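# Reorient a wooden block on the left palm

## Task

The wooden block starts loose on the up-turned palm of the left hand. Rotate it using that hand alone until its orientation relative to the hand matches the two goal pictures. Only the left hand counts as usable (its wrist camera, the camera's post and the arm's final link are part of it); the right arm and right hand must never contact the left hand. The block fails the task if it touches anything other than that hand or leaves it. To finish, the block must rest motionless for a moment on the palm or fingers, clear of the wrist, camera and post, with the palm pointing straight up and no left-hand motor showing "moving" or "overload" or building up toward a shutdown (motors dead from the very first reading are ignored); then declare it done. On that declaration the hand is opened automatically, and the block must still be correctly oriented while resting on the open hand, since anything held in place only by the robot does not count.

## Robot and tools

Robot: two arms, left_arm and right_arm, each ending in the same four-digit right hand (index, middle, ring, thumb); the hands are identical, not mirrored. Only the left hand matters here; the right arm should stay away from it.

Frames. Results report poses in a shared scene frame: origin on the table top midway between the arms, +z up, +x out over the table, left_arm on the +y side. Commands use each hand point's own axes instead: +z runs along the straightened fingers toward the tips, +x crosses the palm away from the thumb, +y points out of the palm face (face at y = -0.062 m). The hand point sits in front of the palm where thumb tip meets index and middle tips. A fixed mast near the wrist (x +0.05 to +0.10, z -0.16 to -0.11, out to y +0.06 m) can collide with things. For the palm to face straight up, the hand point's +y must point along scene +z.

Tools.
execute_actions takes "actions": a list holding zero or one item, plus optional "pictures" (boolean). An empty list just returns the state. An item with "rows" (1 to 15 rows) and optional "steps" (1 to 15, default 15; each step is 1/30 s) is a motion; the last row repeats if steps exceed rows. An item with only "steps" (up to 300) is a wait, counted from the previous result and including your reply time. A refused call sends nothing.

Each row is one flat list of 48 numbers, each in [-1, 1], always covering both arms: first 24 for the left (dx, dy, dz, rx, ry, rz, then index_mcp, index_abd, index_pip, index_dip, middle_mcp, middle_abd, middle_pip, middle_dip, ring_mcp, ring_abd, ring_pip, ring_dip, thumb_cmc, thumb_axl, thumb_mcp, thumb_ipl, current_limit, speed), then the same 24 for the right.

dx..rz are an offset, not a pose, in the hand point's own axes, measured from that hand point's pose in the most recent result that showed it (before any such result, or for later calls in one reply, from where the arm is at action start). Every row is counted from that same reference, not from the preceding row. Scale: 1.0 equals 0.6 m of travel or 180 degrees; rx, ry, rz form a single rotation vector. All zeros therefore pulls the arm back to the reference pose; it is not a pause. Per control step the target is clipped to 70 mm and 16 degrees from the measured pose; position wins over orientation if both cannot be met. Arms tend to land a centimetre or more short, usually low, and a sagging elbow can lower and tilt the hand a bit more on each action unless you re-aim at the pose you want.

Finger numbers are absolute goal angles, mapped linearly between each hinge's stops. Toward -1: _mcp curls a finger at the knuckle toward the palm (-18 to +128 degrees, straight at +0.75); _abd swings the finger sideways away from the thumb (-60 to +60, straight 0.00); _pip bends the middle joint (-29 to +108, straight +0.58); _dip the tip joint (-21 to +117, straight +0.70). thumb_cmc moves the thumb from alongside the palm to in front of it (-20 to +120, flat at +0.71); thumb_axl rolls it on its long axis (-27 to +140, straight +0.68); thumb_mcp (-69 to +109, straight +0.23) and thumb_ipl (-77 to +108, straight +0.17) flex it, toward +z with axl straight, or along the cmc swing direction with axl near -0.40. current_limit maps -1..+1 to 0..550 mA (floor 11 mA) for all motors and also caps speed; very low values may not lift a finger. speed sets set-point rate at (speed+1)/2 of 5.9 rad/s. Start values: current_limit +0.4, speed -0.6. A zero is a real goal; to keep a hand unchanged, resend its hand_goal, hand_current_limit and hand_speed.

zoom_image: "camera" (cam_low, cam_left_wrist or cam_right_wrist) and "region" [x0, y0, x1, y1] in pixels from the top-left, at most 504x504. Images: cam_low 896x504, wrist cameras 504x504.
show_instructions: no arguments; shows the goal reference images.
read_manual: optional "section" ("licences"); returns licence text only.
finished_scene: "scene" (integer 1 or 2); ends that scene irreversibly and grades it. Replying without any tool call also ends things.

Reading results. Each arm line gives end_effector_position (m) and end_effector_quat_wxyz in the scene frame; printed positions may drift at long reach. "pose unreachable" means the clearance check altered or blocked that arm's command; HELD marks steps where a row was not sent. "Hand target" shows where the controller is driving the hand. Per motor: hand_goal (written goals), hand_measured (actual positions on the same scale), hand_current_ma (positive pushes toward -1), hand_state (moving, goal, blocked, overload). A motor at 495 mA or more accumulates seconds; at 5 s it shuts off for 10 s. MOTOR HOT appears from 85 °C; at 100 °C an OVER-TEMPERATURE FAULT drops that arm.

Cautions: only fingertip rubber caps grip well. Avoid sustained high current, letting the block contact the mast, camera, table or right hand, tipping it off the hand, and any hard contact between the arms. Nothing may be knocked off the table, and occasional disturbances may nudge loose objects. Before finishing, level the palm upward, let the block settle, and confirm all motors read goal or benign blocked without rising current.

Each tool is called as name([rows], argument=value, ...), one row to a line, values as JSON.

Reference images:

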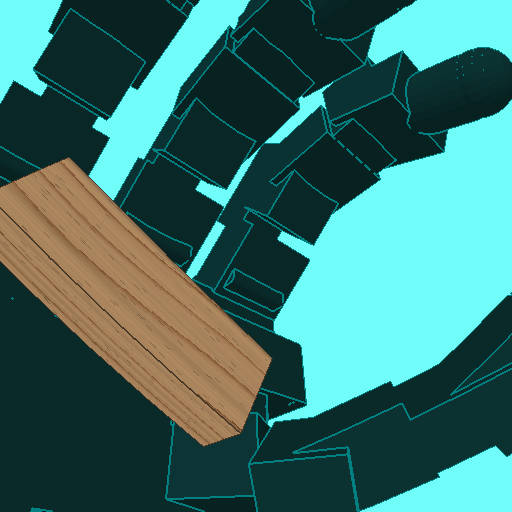

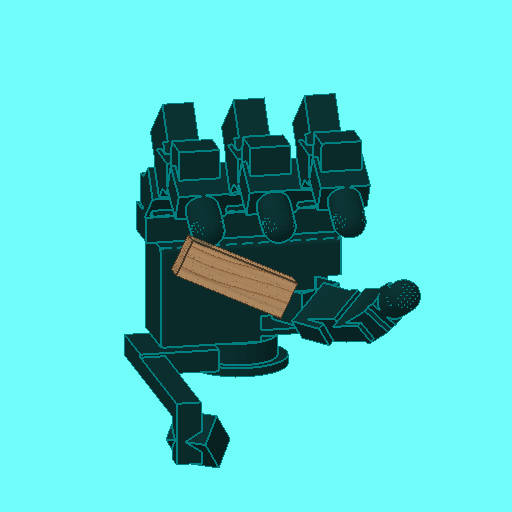

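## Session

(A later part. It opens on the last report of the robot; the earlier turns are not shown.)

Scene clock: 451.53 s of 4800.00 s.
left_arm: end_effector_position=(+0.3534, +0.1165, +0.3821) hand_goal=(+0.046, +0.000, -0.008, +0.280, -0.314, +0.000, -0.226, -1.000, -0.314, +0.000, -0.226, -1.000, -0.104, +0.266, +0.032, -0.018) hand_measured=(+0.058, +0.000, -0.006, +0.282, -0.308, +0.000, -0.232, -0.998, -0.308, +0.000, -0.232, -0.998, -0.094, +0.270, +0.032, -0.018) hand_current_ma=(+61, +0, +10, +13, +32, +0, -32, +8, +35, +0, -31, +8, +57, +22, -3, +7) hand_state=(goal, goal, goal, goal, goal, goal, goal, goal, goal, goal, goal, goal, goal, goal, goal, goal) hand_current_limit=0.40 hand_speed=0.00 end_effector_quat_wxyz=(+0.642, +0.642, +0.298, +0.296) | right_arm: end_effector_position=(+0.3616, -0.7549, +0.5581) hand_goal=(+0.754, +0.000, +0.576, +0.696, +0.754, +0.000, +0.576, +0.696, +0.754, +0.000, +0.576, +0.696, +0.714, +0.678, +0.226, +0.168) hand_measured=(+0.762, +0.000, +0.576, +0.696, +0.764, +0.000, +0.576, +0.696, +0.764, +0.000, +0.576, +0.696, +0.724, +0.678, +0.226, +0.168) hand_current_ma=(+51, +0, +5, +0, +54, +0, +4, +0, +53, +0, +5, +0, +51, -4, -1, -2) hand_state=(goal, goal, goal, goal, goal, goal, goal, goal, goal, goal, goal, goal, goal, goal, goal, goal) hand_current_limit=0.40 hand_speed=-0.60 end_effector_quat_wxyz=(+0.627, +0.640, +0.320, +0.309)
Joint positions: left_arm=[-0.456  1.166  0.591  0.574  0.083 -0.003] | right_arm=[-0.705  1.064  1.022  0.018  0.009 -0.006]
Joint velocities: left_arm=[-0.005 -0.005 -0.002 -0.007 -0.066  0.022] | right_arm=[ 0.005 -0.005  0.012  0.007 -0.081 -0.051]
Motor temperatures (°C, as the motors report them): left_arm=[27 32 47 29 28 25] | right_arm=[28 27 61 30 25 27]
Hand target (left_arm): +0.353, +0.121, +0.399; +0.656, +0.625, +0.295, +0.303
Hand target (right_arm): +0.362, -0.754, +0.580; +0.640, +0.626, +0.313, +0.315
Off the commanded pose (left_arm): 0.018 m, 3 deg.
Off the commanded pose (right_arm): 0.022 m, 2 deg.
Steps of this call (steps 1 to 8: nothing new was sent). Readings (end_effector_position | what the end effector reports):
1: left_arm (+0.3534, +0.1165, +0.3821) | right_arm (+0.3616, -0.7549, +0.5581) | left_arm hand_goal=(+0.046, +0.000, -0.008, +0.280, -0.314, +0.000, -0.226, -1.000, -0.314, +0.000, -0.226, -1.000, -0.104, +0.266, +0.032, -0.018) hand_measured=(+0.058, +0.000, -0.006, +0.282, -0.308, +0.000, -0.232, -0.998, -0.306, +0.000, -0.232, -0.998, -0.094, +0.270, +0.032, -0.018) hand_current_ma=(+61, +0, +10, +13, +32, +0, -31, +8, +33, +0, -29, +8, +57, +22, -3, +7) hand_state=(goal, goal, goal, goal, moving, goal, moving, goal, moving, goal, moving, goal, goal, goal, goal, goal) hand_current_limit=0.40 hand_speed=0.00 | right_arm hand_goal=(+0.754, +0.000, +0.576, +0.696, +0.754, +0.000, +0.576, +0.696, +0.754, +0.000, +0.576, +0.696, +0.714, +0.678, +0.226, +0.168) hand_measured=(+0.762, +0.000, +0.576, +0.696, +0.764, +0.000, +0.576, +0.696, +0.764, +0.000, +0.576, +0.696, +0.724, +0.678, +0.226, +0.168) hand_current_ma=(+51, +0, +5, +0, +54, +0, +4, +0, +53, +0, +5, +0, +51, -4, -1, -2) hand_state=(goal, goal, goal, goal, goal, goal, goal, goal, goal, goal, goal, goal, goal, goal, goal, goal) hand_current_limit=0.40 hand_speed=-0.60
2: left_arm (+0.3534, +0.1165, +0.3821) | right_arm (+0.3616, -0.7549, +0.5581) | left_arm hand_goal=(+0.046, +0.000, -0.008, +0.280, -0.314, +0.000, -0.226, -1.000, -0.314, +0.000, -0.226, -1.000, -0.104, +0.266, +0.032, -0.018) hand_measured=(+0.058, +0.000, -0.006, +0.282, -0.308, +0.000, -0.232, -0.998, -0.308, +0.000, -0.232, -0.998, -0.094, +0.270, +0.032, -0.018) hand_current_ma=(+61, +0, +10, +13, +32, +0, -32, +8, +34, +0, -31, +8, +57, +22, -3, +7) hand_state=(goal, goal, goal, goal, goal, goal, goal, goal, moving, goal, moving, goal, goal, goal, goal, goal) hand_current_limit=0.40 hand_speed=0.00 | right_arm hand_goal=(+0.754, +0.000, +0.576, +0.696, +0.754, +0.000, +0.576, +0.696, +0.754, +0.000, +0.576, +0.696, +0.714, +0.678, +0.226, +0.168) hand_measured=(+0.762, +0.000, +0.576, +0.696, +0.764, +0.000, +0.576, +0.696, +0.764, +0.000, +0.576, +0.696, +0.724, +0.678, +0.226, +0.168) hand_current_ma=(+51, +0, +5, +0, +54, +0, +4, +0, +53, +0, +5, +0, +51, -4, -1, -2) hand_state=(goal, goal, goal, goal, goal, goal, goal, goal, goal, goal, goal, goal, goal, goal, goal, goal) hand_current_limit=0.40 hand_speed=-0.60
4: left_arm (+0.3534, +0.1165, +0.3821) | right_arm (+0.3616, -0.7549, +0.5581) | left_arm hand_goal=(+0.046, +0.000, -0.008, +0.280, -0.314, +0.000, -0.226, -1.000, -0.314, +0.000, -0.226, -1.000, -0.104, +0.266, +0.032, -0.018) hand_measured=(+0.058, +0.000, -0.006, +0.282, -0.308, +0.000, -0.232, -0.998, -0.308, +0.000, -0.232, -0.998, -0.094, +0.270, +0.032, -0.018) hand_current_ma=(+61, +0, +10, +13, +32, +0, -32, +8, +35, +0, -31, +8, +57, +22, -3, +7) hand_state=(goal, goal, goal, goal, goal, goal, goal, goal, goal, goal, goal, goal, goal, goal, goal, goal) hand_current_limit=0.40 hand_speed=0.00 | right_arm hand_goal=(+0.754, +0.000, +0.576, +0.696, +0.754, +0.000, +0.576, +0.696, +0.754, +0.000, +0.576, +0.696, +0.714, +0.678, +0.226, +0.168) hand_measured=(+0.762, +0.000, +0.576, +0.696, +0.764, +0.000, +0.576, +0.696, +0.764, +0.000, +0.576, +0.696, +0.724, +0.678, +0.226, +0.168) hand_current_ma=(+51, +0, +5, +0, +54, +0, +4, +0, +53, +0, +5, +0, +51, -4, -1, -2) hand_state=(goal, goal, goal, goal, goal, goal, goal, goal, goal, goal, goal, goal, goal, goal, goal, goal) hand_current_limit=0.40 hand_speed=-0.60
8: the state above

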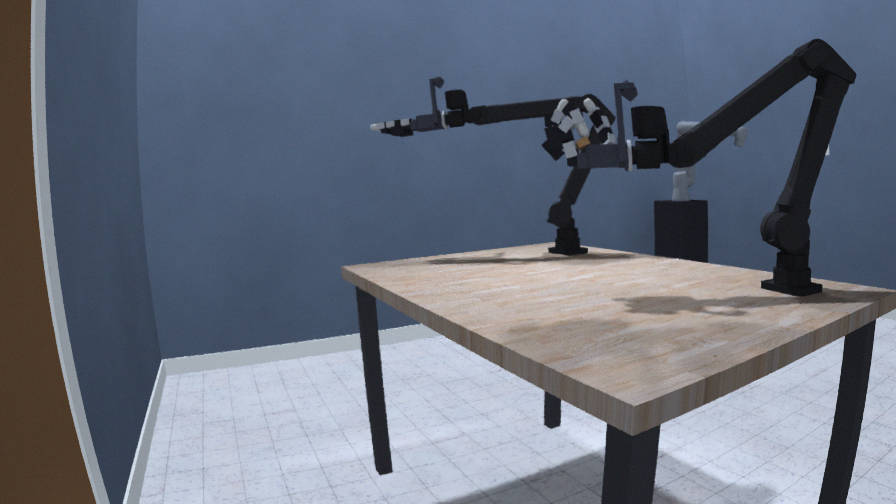

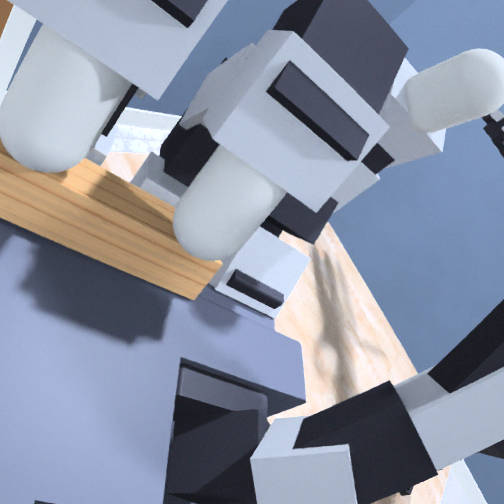

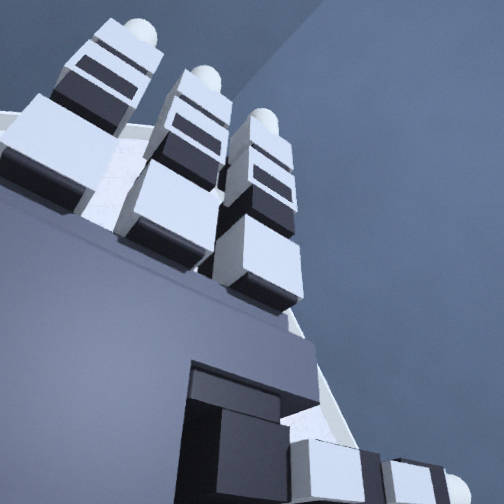

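execute_actions([
  {"rows": [
[0.0057, 0.0285, -0.006, -0.0146, 0.003, -0.0017, 0.046, 0.0, -0.008, 0.28, -0.425, 0.0, -0.226, -0.84, -0.425, 0.0, -0.226, -0.84, -0.104, 0.266, 0.032, -0.018, 0.4, 0.0, 0.0, 0.0367, 0.0, -0.0135, 0.0, 0.0, 0.754, 0.0, 0.576, 0.696, 0.754, 0.0, 0.576, 0.696, 0.754, 0.0, 0.576, 0.696, 0.714, 0.678, 0.226, 0.168, 0.4, -0.6]
], "steps": 12},
])

zoom_image(camera="cam_low", region=[540, 80, 660, 180])

Scene clock: 457.53 s of 4800.00 s.
left_arm: end_effector_position=(+0.3537, +0.1168, +0.3823) hand_goal=(+0.046, +0.000, -0.008, +0.280, -0.424, +0.000, -0.226, -0.840, -0.424, +0.000, -0.226, -0.840, -0.104, +0.266, +0.032, -0.018) hand_measured=(+0.058, +0.000, -0.006, +0.282, -0.398, +0.000, -0.218, -0.842, -0.396, +0.000, -0.218, -0.842, -0.094, +0.270, +0.032, -0.018) hand_current_ma=(+61, +0, +10, +13, +145, +0, +42, -10, +152, +0, +47, -10, +57, +22, -3, +7) hand_state=(goal, goal, goal, goal, blocked, goal, goal, goal, blocked, goal, goal, goal, goal, goal, goal, goal) hand_current_limit=0.40 hand_speed=0.00 end_effector_quat_wxyz=(+0.642, +0.641, +0.299, +0.297) | right_arm: end_effector_position=(+0.3616, -0.7549, +0.5581) hand_goal=(+0.754, +0.000, +0.576, +0.696, +0.754, +0.000, +0.576, +0.696, +0.754, +0.000, +0.576, +0.696, +0.714, +0.678, +0.226, +0.168) hand_measured=(+0.762, +0.000, +0.576, +0.696, +0.764, +0.000, +0.576, +0.696, +0.764, +0.000, +0.576, +0.696, +0.724, +0.678, +0.226, +0.168) hand_current_ma=(+51, +0, +5, +0, +54, +0, +4, +0, +53, +0, +5, +0, +51, -4, -1, -2) hand_state=(goal, goal, goal, goal, goal, goal, goal, goal, goal, goal, goal, goal, goal, goal, goal, goal) hand_current_limit=0.40 hand_speed=-0.60 end_effector_quat_wxyz=(+0.627, +0.640, +0.320, +0.309)
Joint positions: left_arm=[-0.456  1.166  0.591  0.575  0.081 -0.003] | right_arm=[-0.705  1.064  1.022  0.018  0.009 -0.006]
Joint velocities: left_arm=[ 0.005  0.005 -0.027 -0.012 -0.037 -0.066] | right_arm=[-0.005 -0.005  0.007 -0.002  0.007  0.022]
Motor temperatures (°C, as the motors report them): left_arm=[27 32 48 29 28 25] | right_arm=[28 27 61 30 25 27]
Hand target (left_arm): +0.353, +0.122, +0.399; +0.655, +0.625, +0.296, +0.304
Hand target (right_arm): +0.362, -0.754, +0.580; +0.640, +0.626, +0.313, +0.315
Off the commanded pose (left_arm): 0.017 m, 3 deg.
Off the commanded pose (right_arm): 0.022 m, 2 deg.
Steps of this call (steps 1 to 168: nothing new was sent; steps 169 to 180: all 12 steps of this action). Readings (end_effector_position | what the end effector reports):
169: left_arm (+0.3535, +0.1166, +0.3821) | right_arm (+0.3616, -0.7549, +0.5581) | left_arm hand_goal=(+0.046, +0.000, -0.008, +0.280, -0.424, +0.000, -0.226, -0.840, -0.424, +0.000, -0.226, -0.840, -0.104, +0.266, +0.032, -0.018) hand_measured=(+0.058, +0.000, -0.006, +0.282, -0.308, +0.000, -0.232, -0.998, -0.308, +0.000, -0.232, -0.998, -0.094, +0.270, +0.032, -0.018) hand_current_ma=(+61, +0, +10, +13, +32, +0, -32, +8, +35, +0, -31, +8, +57, +22, -3, +7) hand_state=(goal, goal, goal, goal, moving, goal, goal, moving, moving, goal, goal, moving, goal, goal, goal, goal) hand_current_limit=0.40 hand_speed=0.00 | right_arm hand_goal=(+0.754, +0.000, +0.576, +0.696, +0.754, +0.000, +0.576, +0.696, +0.754, +0.000, +0.576, +0.696, +0.714, +0.678, +0.226, +0.168) hand_measured=(+0.762, +0.000, +0.576, +0.696, +0.764, +0.000, +0.576, +0.696, +0.764, +0.000, +0.576, +0.696, +0.724, +0.678, +0.226, +0.168) hand_current_ma=(+51, +0, +5, +0, +54, +0, +4, +0, +53, +0, +5, +0, +51, -4, -1, -2) hand_state=(goal, goal, goal, goal, goal, goal, goal, goal, goal, goal, goal, goal, goal, goal, goal, goal) hand_current_limit=0.40 hand_speed=-0.60
170: left_arm (+0.3536, +0.1167, +0.3821) | right_arm (+0.3616, -0.7549, +0.5581) | left_arm hand_goal=(+0.046, +0.000, -0.008, +0.280, -0.424, +0.000, -0.226, -0.840, -0.424, +0.000, -0.226, -0.840, -0.104, +0.266, +0.032, -0.018) hand_measured=(+0.058, +0.000, -0.006, +0.282, -0.308, +0.000, -0.232, -0.998, -0.308, +0.000, -0.232, -0.998, -0.094, +0.270, +0.032, -0.018) hand_current_ma=(+61, +0, +10, +13, +166, +0, -30, -128, +164, +0, -29, -130, +57, +22, -3, +7) hand_state=(goal, goal, goal, goal, moving, goal, goal, moving, moving, goal, goal, moving, goal, goal, goal, goal) hand_current_limit=0.40 hand_speed=0.00 | right_arm hand_goal=(+0.754, +0.000, +0.576, +0.696, +0.754, +0.000, +0.576, +0.696, +0.754, +0.000, +0.576, +0.696, +0.714, +0.678, +0.226, +0.168) hand_measured=(+0.762, +0.000, +0.576, +0.696, +0.764, +0.000, +0.576, +0.696, +0.764, +0.000, +0.576, +0.696, +0.724, +0.678, +0.226, +0.168) hand_current_ma=(+51, +0, +5, +0, +54, +0, +4, +0, +53, +0, +5, +0, +51, -4, -1, -2) hand_state=(goal, goal, goal, goal, goal, goal, goal, goal, goal, goal, goal, goal, goal, goal, goal, goal) hand_current_limit=0.40 hand_speed=-0.60
172: left_arm (+0.3537, +0.1167, +0.3822) | right_arm (+0.3616, -0.7549, +0.5581) | left_arm hand_goal=(+0.046, +0.000, -0.008, +0.280, -0.424, +0.000, -0.226, -0.840, -0.424, +0.000, -0.226, -0.840, -0.104, +0.266, +0.032, -0.018) hand_measured=(+0.058, +0.000, -0.006, +0.282, -0.352, +0.000, -0.222, -0.942, -0.352, +0.000, -0.224, -0.940, -0.094, +0.270, +0.032, -0.018) hand_current_ma=(+61, +0, +10, +13, +199, +0, +40, -79, +190, +0, +43, -74, +57, +22, -3, +7) hand_state=(goal, goal, goal, goal, moving, goal, moving, moving, moving, goal, moving, moving, goal, goal, goal, goal) hand_current_limit=0.40 hand_speed=0.00 | right_arm hand_goal=(+0.754, +0.000, +0.576, +0.696, +0.754, +0.000, +0.576, +0.696, +0.754, +0.000, +0.576, +0.696, +0.714, +0.678, +0.226, +0.168) hand_measured=(+0.762, +0.000, +0.576, +0.696, +0.764, +0.000, +0.576, +0.696, +0.764, +0.000, +0.576, +0.696, +0.724, +0.678, +0.226, +0.168) hand_current_ma=(+51, +0, +5, +0, +54, +0, +4, +0, +53, +0, +5, +0, +51, -4, -1, -2) hand_state=(goal, goal, goal, goal, goal, goal, goal, goal, goal, goal, goal, goal, goal, goal, goal, goal) hand_current_limit=0.40 hand_speed=-0.60
176: left_arm (+0.3537, +0.1168, +0.3823) | right_arm (+0.3616, -0.7549, +0.5581) | left_arm hand_goal=(+0.046, +0.000, -0.008, +0.280, -0.424, +0.000, -0.226, -0.840, -0.424, +0.000, -0.226, -0.840, -0.104, +0.266, +0.032, -0.018) hand_measured=(+0.058, +0.000, -0.006, +0.282, -0.396, +0.000, -0.218, -0.846, -0.396, +0.000, -0.218, -0.846, -0.094, +0.270, +0.032, -0.018) hand_current_ma=(+61, +0, +10, +13, +139, +0, +42, -2, +146, +0, +47, -2, +57, +22, -3, +7) hand_state=(goal, goal, goal, goal, moving, goal, goal, moving, moving, goal, goal, moving, goal, goal, goal, goal) hand_current_limit=0.40 hand_speed=0.00 | right_arm hand_goal=(+0.754, +0.000, +0.576, +0.696, +0.754, +0.000, +0.576, +0.696, +0.754, +0.000, +0.576, +0.696, +0.714, +0.678, +0.226, +0.168) hand_measured=(+0.762, +0.000, +0.576, +0.696, +0.764, +0.000, +0.576, +0.696, +0.764, +0.000, +0.576, +0.696, +0.724, +0.678, +0.226, +0.168) hand_current_ma=(+51, +0, +5, +0, +54, +0, +4, +0, +53, +0, +5, +0, +51, -4, -1, -2) hand_state=(goal, goal, goal, goal, goal, goal, goal, goal, goal, goal, goal, goal, goal, goal, goal, goal) hand_current_limit=0.40 hand_speed=-0.60
180: the state above

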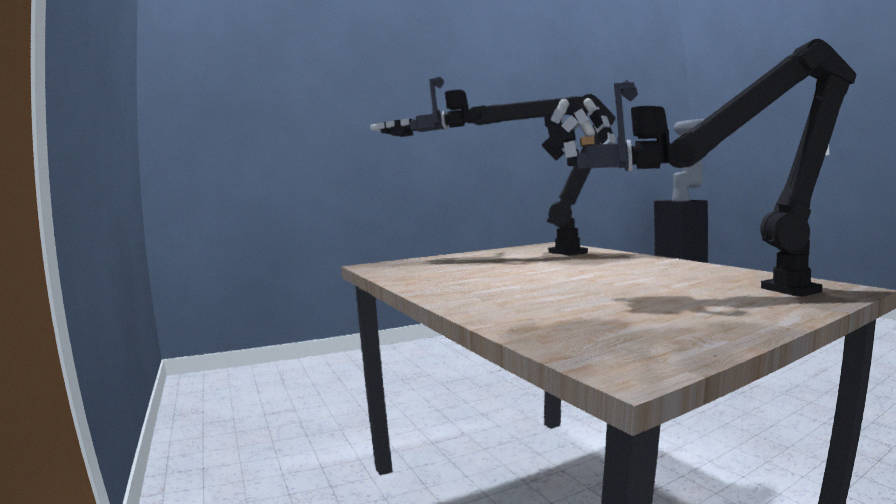

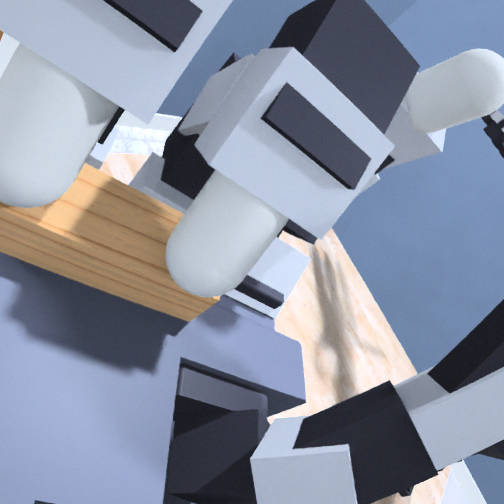

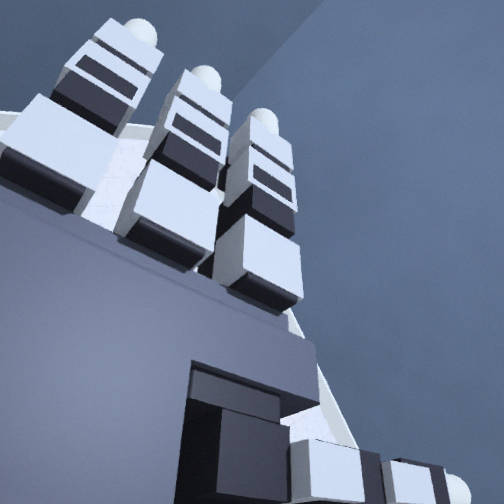

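Region (540, 80, 660, 180) of cam_low's 896x504 image, scaled by 4.200, with more detail than that image has.

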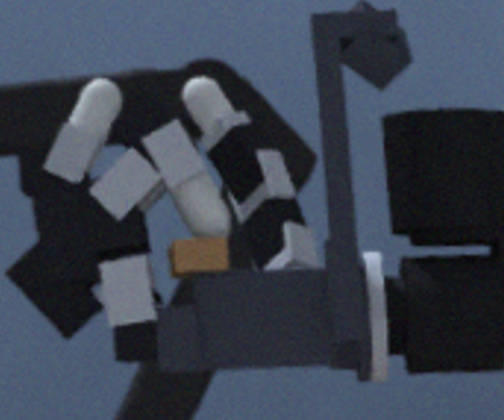

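execute_actions([
  {"rows": [
[0.0057, 0.0285, -0.006, -0.0146, 0.003, -0.0017, 0.046, 0.0, -0.008, 0.28, -0.575, 0.0, -0.226, -0.464, -0.425, 0.0, -0.226, -0.84, -0.104, 0.266, 0.032, -0.018, 0.4, 0.0, 0.0, 0.0367, 0.0, -0.0135, 0.0, 0.0, 0.754, 0.0, 0.576, 0.696, 0.754, 0.0, 0.576, 0.696, 0.754, 0.0, 0.576, 0.696, 0.714, 0.678, 0.226, 0.168, 0.4, -0.6]
], "steps": 15},
], pictures=false)

execute_actions([
  {"steps": 6},
])

Scene clock: 472.17 s of 4800.00 s.
left_arm: end_effector_position=(+0.3539, +0.1171, +0.3823) hand_goal=(+0.046, +0.000, -0.008, +0.280, -0.574, +0.000, -0.226, -0.464, -0.424, +0.000, -0.226, -0.840, -0.104, +0.266, +0.032, -0.018) hand_measured=(+0.058, +0.000, -0.006, +0.282, -0.544, +0.000, -0.216, -0.474, -0.402, +0.000, -0.216, -0.834, -0.094, +0.270, +0.032, -0.018) hand_current_ma=(+61, +0, +10, +13, +135, +0, +55, -5, +121, +0, +57, +31, +57, +22, -3, +7) hand_state=(goal, goal, goal, goal, moving, goal, goal, moving, blocked, goal, goal, goal, goal, goal, goal, goal) hand_current_limit=0.40 hand_speed=0.00 end_effector_quat_wxyz=(+0.641, +0.641, +0.299, +0.297) | right_arm: end_effector_position=(+0.3616, -0.7549, +0.5581) hand_goal=(+0.754, +0.000, +0.576, +0.696, +0.754, +0.000, +0.576, +0.696, +0.754, +0.000, +0.576, +0.696, +0.714, +0.678, +0.226, +0.168) hand_measured=(+0.762, +0.000, +0.576, +0.696, +0.764, +0.000, +0.576, +0.696, +0.764, +0.000, +0.576, +0.696, +0.724, +0.678, +0.226, +0.168) hand_current_ma=(+51, +0, +5, +0, +54, +0, +4, +0, +53, +0, +5, +0, +51, -4, -1, -2) hand_state=(goal, goal, goal, goal, goal, goal, goal, goal, goal, goal, goal, goal, goal, goal, goal, goal) hand_current_limit=0.40 hand_speed=-0.60 end_effector_quat_wxyz=(+0.627, +0.640, +0.320, +0.309)
Joint positions: left_arm=[-0.456  1.166  0.591  0.575  0.079 -0.003] | right_arm=[-0.705  1.064  1.022  0.018  0.009 -0.006]
Joint velocities: left_arm=[-0.015  0.005  0.007  0.002  0.037  0.022] | right_arm=[-0.005 -0.005 -0.007 -0.002 -0.007  0.007]
Motor temperatures (°C, as the motors report them): left_arm=[27 32 48 29 28 25] | right_arm=[28 27 61 30 25 27]
Hand target (left_arm): +0.353, +0.122, +0.399; +0.656, +0.624, +0.297, +0.305
Hand target (right_arm): +0.362, -0.754, +0.580; +0.640, +0.626, +0.313, +0.315
Off the commanded pose (left_arm): 0.018 m, 3 deg.
Off the commanded pose (right_arm): 0.022 m, 2 deg.
Steps of this call (steps 1 to 424: nothing new was sent; steps 425 to 439: all 15 steps of this action). Readings (end_effector_position | what the end effector reports):
425: left_arm (+0.3538, +0.1169, +0.3823) | right_arm (+0.3616, -0.7549, +0.5581) | left_arm hand_goal=(+0.046, +0.000, -0.008, +0.280, -0.574, +0.000, -0.226, -0.464, -0.424, +0.000, -0.226, -0.840, -0.104, +0.266, +0.032, -0.018) hand_measured=(+0.058, +0.000, -0.006, +0.282, -0.398, +0.000, -0.218, -0.842, -0.396, +0.000, -0.218, -0.842, -0.094, +0.270, +0.032, -0.018) hand_current_ma=(+61, +0, +10, +13, +145, +0, +42, -10, +152, +0, +47, -10, +57, +22, -3, +7) hand_state=(goal, goal, goal, goal, moving, goal, goal, moving, blocked, goal, goal, goal, goal, goal, goal, goal) hand_current_limit=0.40 hand_speed=0.00 | right_arm hand_goal=(+0.754, +0.000, +0.576, +0.696, +0.754, +0.000, +0.576, +0.696, +0.754, +0.000, +0.576, +0.696, +0.714, +0.678, +0.226, +0.168) hand_measured=(+0.762, +0.000, +0.576, +0.696, +0.764, +0.000, +0.576, +0.696, +0.764, +0.000, +0.576, +0.696, +0.724, +0.678, +0.226, +0.168) hand_current_ma=(+51, +0, +5, +0, +54, +0, +4, +0, +53, +0, +5, +0, +51, -4, -1, -2) hand_state=(goal, goal, goal, goal, goal, goal, goal, goal, goal, goal, goal, goal, goal, goal, goal, goal) hand_current_limit=0.40 hand_speed=-0.60
426: left_arm (+0.3539, +0.1170, +0.3823) | right_arm (+0.3616, -0.7549, +0.5581) | left_arm hand_goal=(+0.046, +0.000, -0.008, +0.280, -0.574, +0.000, -0.226, -0.464, -0.424, +0.000, -0.226, -0.840, -0.104, +0.266, +0.032, -0.018) hand_measured=(+0.058, +0.000, -0.006, +0.282, -0.398, +0.000, -0.218, -0.842, -0.396, +0.000, -0.218, -0.842, -0.094, +0.270, +0.032, -0.018) hand_current_ma=(+61, +0, +10, +13, +237, +0, +42, -132, +152, +0, +47, -9, +57, +22, -3, +7) hand_state=(goal, goal, goal, goal, moving, goal, goal, moving, blocked, goal, goal, goal, goal, goal, goal, goal) hand_current_limit=0.40 hand_speed=0.00 | right_arm hand_goal=(+0.754, +0.000, +0.576, +0.696, +0.754, +0.000, +0.576, +0.696, +0.754, +0.000, +0.576, +0.696, +0.714, +0.678, +0.226, +0.168) hand_measured=(+0.762, +0.000, +0.576, +0.696, +0.764, +0.000, +0.576, +0.696, +0.764, +0.000, +0.576, +0.696, +0.724, +0.678, +0.226, +0.168) hand_current_ma=(+51, +0, +5, +0, +54, +0, +4, +0, +53, +0, +5, +0, +51, -4, -1, -2) hand_state=(goal, goal, goal, goal, goal, goal, goal, goal, goal, goal, goal, goal, goal, goal, goal, goal) hand_current_limit=0.40 hand_speed=-0.60
428: left_arm (+0.3539, +0.1171, +0.3823) | right_arm (+0.3616, -0.7549, +0.5581) | left_arm hand_goal=(+0.046, +0.000, -0.008, +0.280, -0.574, +0.000, -0.226, -0.464, -0.424, +0.000, -0.226, -0.840, -0.104, +0.266, +0.032, -0.018) hand_measured=(+0.058, +0.000, -0.006, +0.282, -0.424, +0.000, -0.216, -0.786, -0.400, +0.000, -0.218, -0.838, -0.094, +0.270, +0.032, -0.018) hand_current_ma=(+61, +0, +10, +13, +276, +0, +55, -91, +133, +0, +50, +19, +57, +22, -3, +7) hand_state=(goal, goal, goal, goal, moving, goal, moving, moving, moving, goal, goal, moving, goal, goal, goal, goal) hand_current_limit=0.40 hand_speed=0.00 | right_arm hand_goal=(+0.754, +0.000, +0.576, +0.696, +0.754, +0.000, +0.576, +0.696, +0.754, +0.000, +0.576, +0.696, +0.714, +0.678, +0.226, +0.168) hand_measured=(+0.762, +0.000, +0.576, +0.696, +0.764, +0.000, +0.576, +0.696, +0.764, +0.000, +0.576, +0.696, +0.724, +0.678, +0.226, +0.168) hand_current_ma=(+51, +0, +5, +0, +54, +0, +4, +0, +53, +0, +5, +0, +51, -4, -1, -2) hand_state=(goal, goal, goal, goal, goal, goal, goal, goal, goal, goal, goal, goal, goal, goal, goal, goal) hand_current_limit=0.40 hand_speed=-0.60
432: left_arm (+0.3539, +0.1171, +0.3823) | right_arm (+0.3616, -0.7549, +0.5581) | left_arm hand_goal=(+0.046, +0.000, -0.008, +0.280, -0.574, +0.000, -0.226, -0.464, -0.424, +0.000, -0.226, -0.840, -0.104, +0.266, +0.032, -0.018) hand_measured=(+0.058, +0.000, -0.006, +0.282, -0.472, +0.000, -0.216, -0.666, -0.402, +0.000, -0.218, -0.836, -0.094, +0.270, +0.032, -0.018) hand_current_ma=(+61, +0, +10, +13, +272, +0, +55, -58, +124, +0, +55, +28, +57, +22, -3, +7) hand_state=(goal, goal, goal, goal, moving, goal, goal, moving, blocked, goal, goal, goal, goal, goal, goal, goal) hand_current_limit=0.40 hand_speed=0.00 | right_arm hand_goal=(+0.754, +0.000, +0.576, +0.696, +0.754, +0.000, +0.576, +0.696, +0.754, +0.000, +0.576, +0.696, +0.714, +0.678, +0.226, +0.168) hand_measured=(+0.762, +0.000, +0.576, +0.696, +0.764, +0.000, +0.576, +0.696, +0.764, +0.000, +0.576, +0.696, +0.724, +0.678, +0.226, +0.168) hand_current_ma=(+51, +0, +5, +0, +54, +0, +4, +0, +53, +0, +5, +0, +51, -4, -1, -2) hand_state=(goal, goal, goal, goal, goal, goal, goal, goal, goal, goal, goal, goal, goal, goal, goal, goal) hand_current_limit=0.40 hand_speed=-0.60
439: the state above

Scene clock: 472.37 s of 4800.00 s.
left_arm: end_effector_position=(+0.3539, +0.1171, +0.3823) hand_goal=(+0.046, +0.000, -0.008, +0.280, -0.574, +0.000, -0.226, -0.464, -0.424, +0.000, -0.226, -0.840, -0.104, +0.266, +0.032, -0.018) hand_measured=(+0.058, +0.000, -0.006, +0.282, -0.548, +0.000, -0.216, -0.466, -0.402, +0.000, -0.216, -0.834, -0.094, +0.270, +0.032, -0.018) hand_current_ma=(+61, +0, +10, +13, +144, +0, +55, -16, +121, +0, +57, +31, +57, +22, -3, +7) hand_state=(goal, goal, goal, goal, blocked, goal, goal, goal, blocked, goal, goal, goal, goal, goal, goal, goal) hand_current_limit=0.40 hand_speed=0.00 end_effector_quat_wxyz=(+0.641, +0.641, +0.299, +0.297) | right_arm: end_effector_position=(+0.3616, -0.7549, +0.5581) hand_goal=(+0.754, +0.000, +0.576, +0.696, +0.754, +0.000, +0.576, +0.696, +0.754, +0.000, +0.576, +0.696, +0.714, +0.678, +0.226, +0.168) hand_measured=(+0.762, +0.000, +0.576, +0.696, +0.764, +0.000, +0.576, +0.696, +0.764, +0.000, +0.576, +0.696, +0.724, +0.678, +0.226, +0.168) hand_current_ma=(+51, +0, +5, +0, +54, +0, +4, +0, +53, +0, +5, +0, +51, -4, -1, -2) hand_state=(goal, goal, goal, goal, goal, goal, goal, goal, goal, goal, goal, goal, goal, goal, goal, goal) hand_current_limit=0.40 hand_speed=-0.60 end_effector_quat_wxyz=(+0.627, +0.640, +0.320, +0.309)
Joint positions: left_arm=[-0.456  1.166  0.591  0.575  0.079 -0.003] | right_arm=[-0.705  1.064  1.022  0.018  0.009 -0.006]
Joint velocities: left_arm=[-0.024  0.005  0.007  0.012 -0.081 -0.051] | right_arm=[-0.005 -0.005 -0.032  0.007  0.007 -0.022]
Motor temperatures (°C, as the motors report them): left_arm=[27 32 48 29 28 25] | right_arm=[28 27 61 30 25 27]
Hand target (left_arm): +0.353, +0.122, +0.399; +0.656, +0.624, +0.297, +0.305
Hand target (right_arm): +0.362, -0.754, +0.580; +0.640, +0.626, +0.313, +0.315
Off the commanded pose (left_arm): 0.018 m, 3 deg.
Off the commanded pose (right_arm): 0.022 m, 2 deg.
Steps of this call (steps 1 to 6: nothing new was sent). Readings (end_effector_position | what the end effector reports):
1: left_arm (+0.3539, +0.1171, +0.3823) | right_arm (+0.3616, -0.7549, +0.5581) | left_arm hand_goal=(+0.046, +0.000, -0.008, +0.280, -0.574, +0.000, -0.226, -0.464, -0.424, +0.000, -0.226, -0.840, -0.104, +0.266, +0.032, -0.018) hand_measured=(+0.058, +0.000, -0.006, +0.282, -0.546, +0.000, -0.216, -0.468, -0.402, +0.000, -0.216, -0.834, -0.094, +0.270, +0.032, -0.018) hand_current_ma=(+61, +0, +10, +13, +142, +0, +55, -12, +121, +0, +57, +31, +57, +22, -3, +7) hand_state=(goal, goal, goal, goal, moving, goal, goal, moving, blocked, goal, goal, goal, goal, goal, goal, goal) hand_current_limit=0.40 hand_speed=0.00 | right_arm hand_goal=(+0.754, +0.000, +0.576, +0.696, +0.754, +0.000, +0.576, +0.696, +0.754, +0.000, +0.576, +0.696, +0.714, +0.678, +0.226, +0.168) hand_measured=(+0.762, +0.000, +0.576, +0.696, +0.764, +0.000, +0.576, +0.696, +0.764, +0.000, +0.576, +0.696, +0.724, +0.678, +0.226, +0.168) hand_current_ma=(+51, +0, +5, +0, +54, +0, +4, +0, +53, +0, +5, +0, +51, -4, -1, -2) hand_state=(goal, goal, goal, goal, goal, goal, goal, goal, goal, goal, goal, goal, goal, goal, goal, goal) hand_current_limit=0.40 hand_speed=-0.60
2: left_arm (+0.3539, +0.1171, +0.3823) | right_arm (+0.3616, -0.7549, +0.5581) | left_arm hand_goal=(+0.046, +0.000, -0.008, +0.280, -0.574, +0.000, -0.226, -0.464, -0.424, +0.000, -0.226, -0.840, -0.104, +0.266, +0.032, -0.018) hand_measured=(+0.058, +0.000, -0.006, +0.282, -0.546, +0.000, -0.216, -0.468, -0.402, +0.000, -0.216, -0.834, -0.094, +0.270, +0.032, -0.018) hand_current_ma=(+61, +0, +10, +13, +143, +0, +55, -15, +121, +0, +57, +31, +57, +22, -3, +7) hand_state=(goal, goal, goal, goal, blocked, goal, goal, moving, blocked, goal, goal, goal, goal, goal, goal, goal) hand_current_limit=0.40 hand_speed=0.00 | right_arm hand_goal=(+0.754, +0.000, +0.576, +0.696, +0.754, +0.000, +0.576, +0.696, +0.754, +0.000, +0.576, +0.696, +0.714, +0.678, +0.226, +0.168) hand_measured=(+0.762, +0.000, +0.576, +0.696, +0.764, +0.000, +0.576, +0.696, +0.764, +0.000, +0.576, +0.696, +0.724, +0.678, +0.226, +0.168) hand_current_ma=(+51, +0, +5, +0, +54, +0, +4, +0, +53, +0, +5, +0, +51, -4, -1, -2) hand_state=(goal, goal, goal, goal, goal, goal, goal, goal, goal, goal, goal, goal, goal, goal, goal, goal) hand_current_limit=0.40 hand_speed=-0.60
4: left_arm (+0.3539, +0.1171, +0.3823) | right_arm (+0.3616, -0.7549, +0.5581) | left_arm hand_goal=(+0.046, +0.000, -0.008, +0.280, -0.574, +0.000, -0.226, -0.464, -0.424, +0.000, -0.226, -0.840, -0.104, +0.266, +0.032, -0.018) hand_measured=(+0.058, +0.000, -0.006, +0.282, -0.548, +0.000, -0.216, -0.466, -0.402, +0.000, -0.216, -0.834, -0.094, +0.270, +0.032, -0.018) hand_current_ma=(+61, +0, +10, +13, +144, +0, +55, -16, +121, +0, +57, +31, +57, +22, -3, +7) hand_state=(goal, goal, goal, goal, blocked, goal, goal, goal, blocked, goal, goal, goal, goal, goal, goal, goal) hand_current_limit=0.40 hand_speed=0.00 | right_arm hand_goal=(+0.754, +0.000, +0.576, +0.696, +0.754, +0.000, +0.576, +0.696, +0.754, +0.000, +0.576, +0.696, +0.714, +0.678, +0.226, +0.168) hand_measured=(+0.762, +0.000, +0.576, +0.696, +0.764, +0.000, +0.576, +0.696, +0.764, +0.000, +0.576, +0.696, +0.724, +0.678, +0.226, +0.168) hand_current_ma=(+51, +0, +5, +0, +54, +0, +4, +0, +53, +0, +5, +0, +51, -4, -1, -2) hand_state=(goal, goal, goal, goal, goal, goal, goal, goal, goal, goal, goal, goal, goal, goal, goal, goal) hand_current_limit=0.40 hand_speed=-0.60
6: the state above

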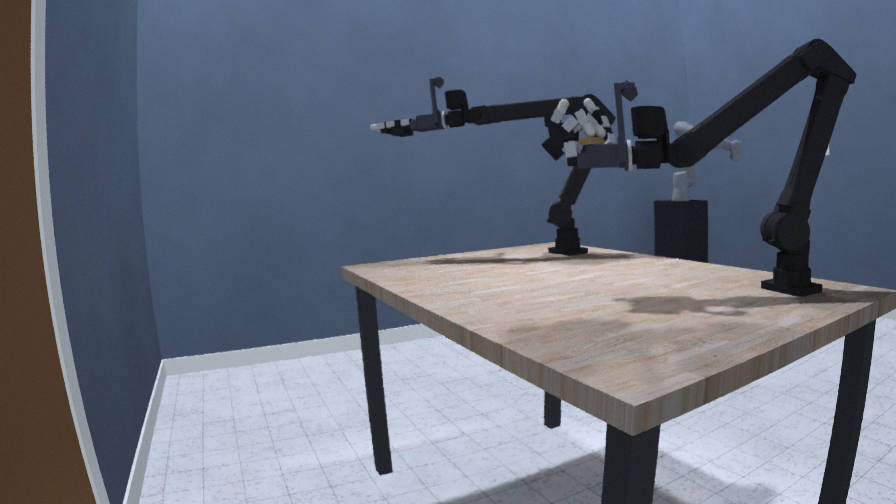

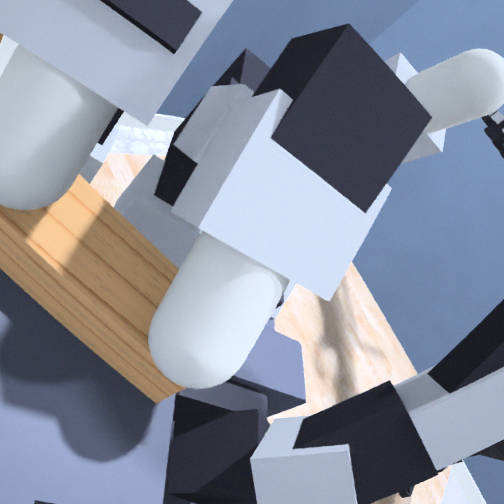

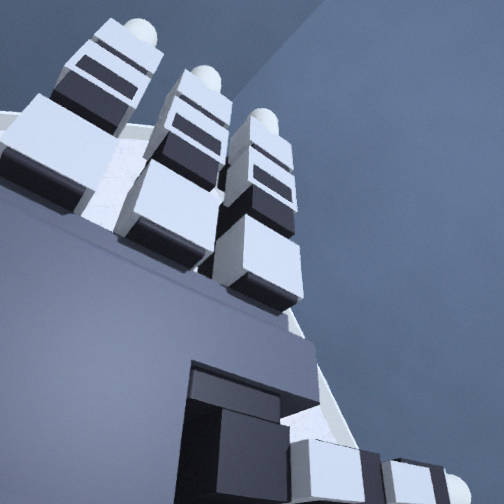

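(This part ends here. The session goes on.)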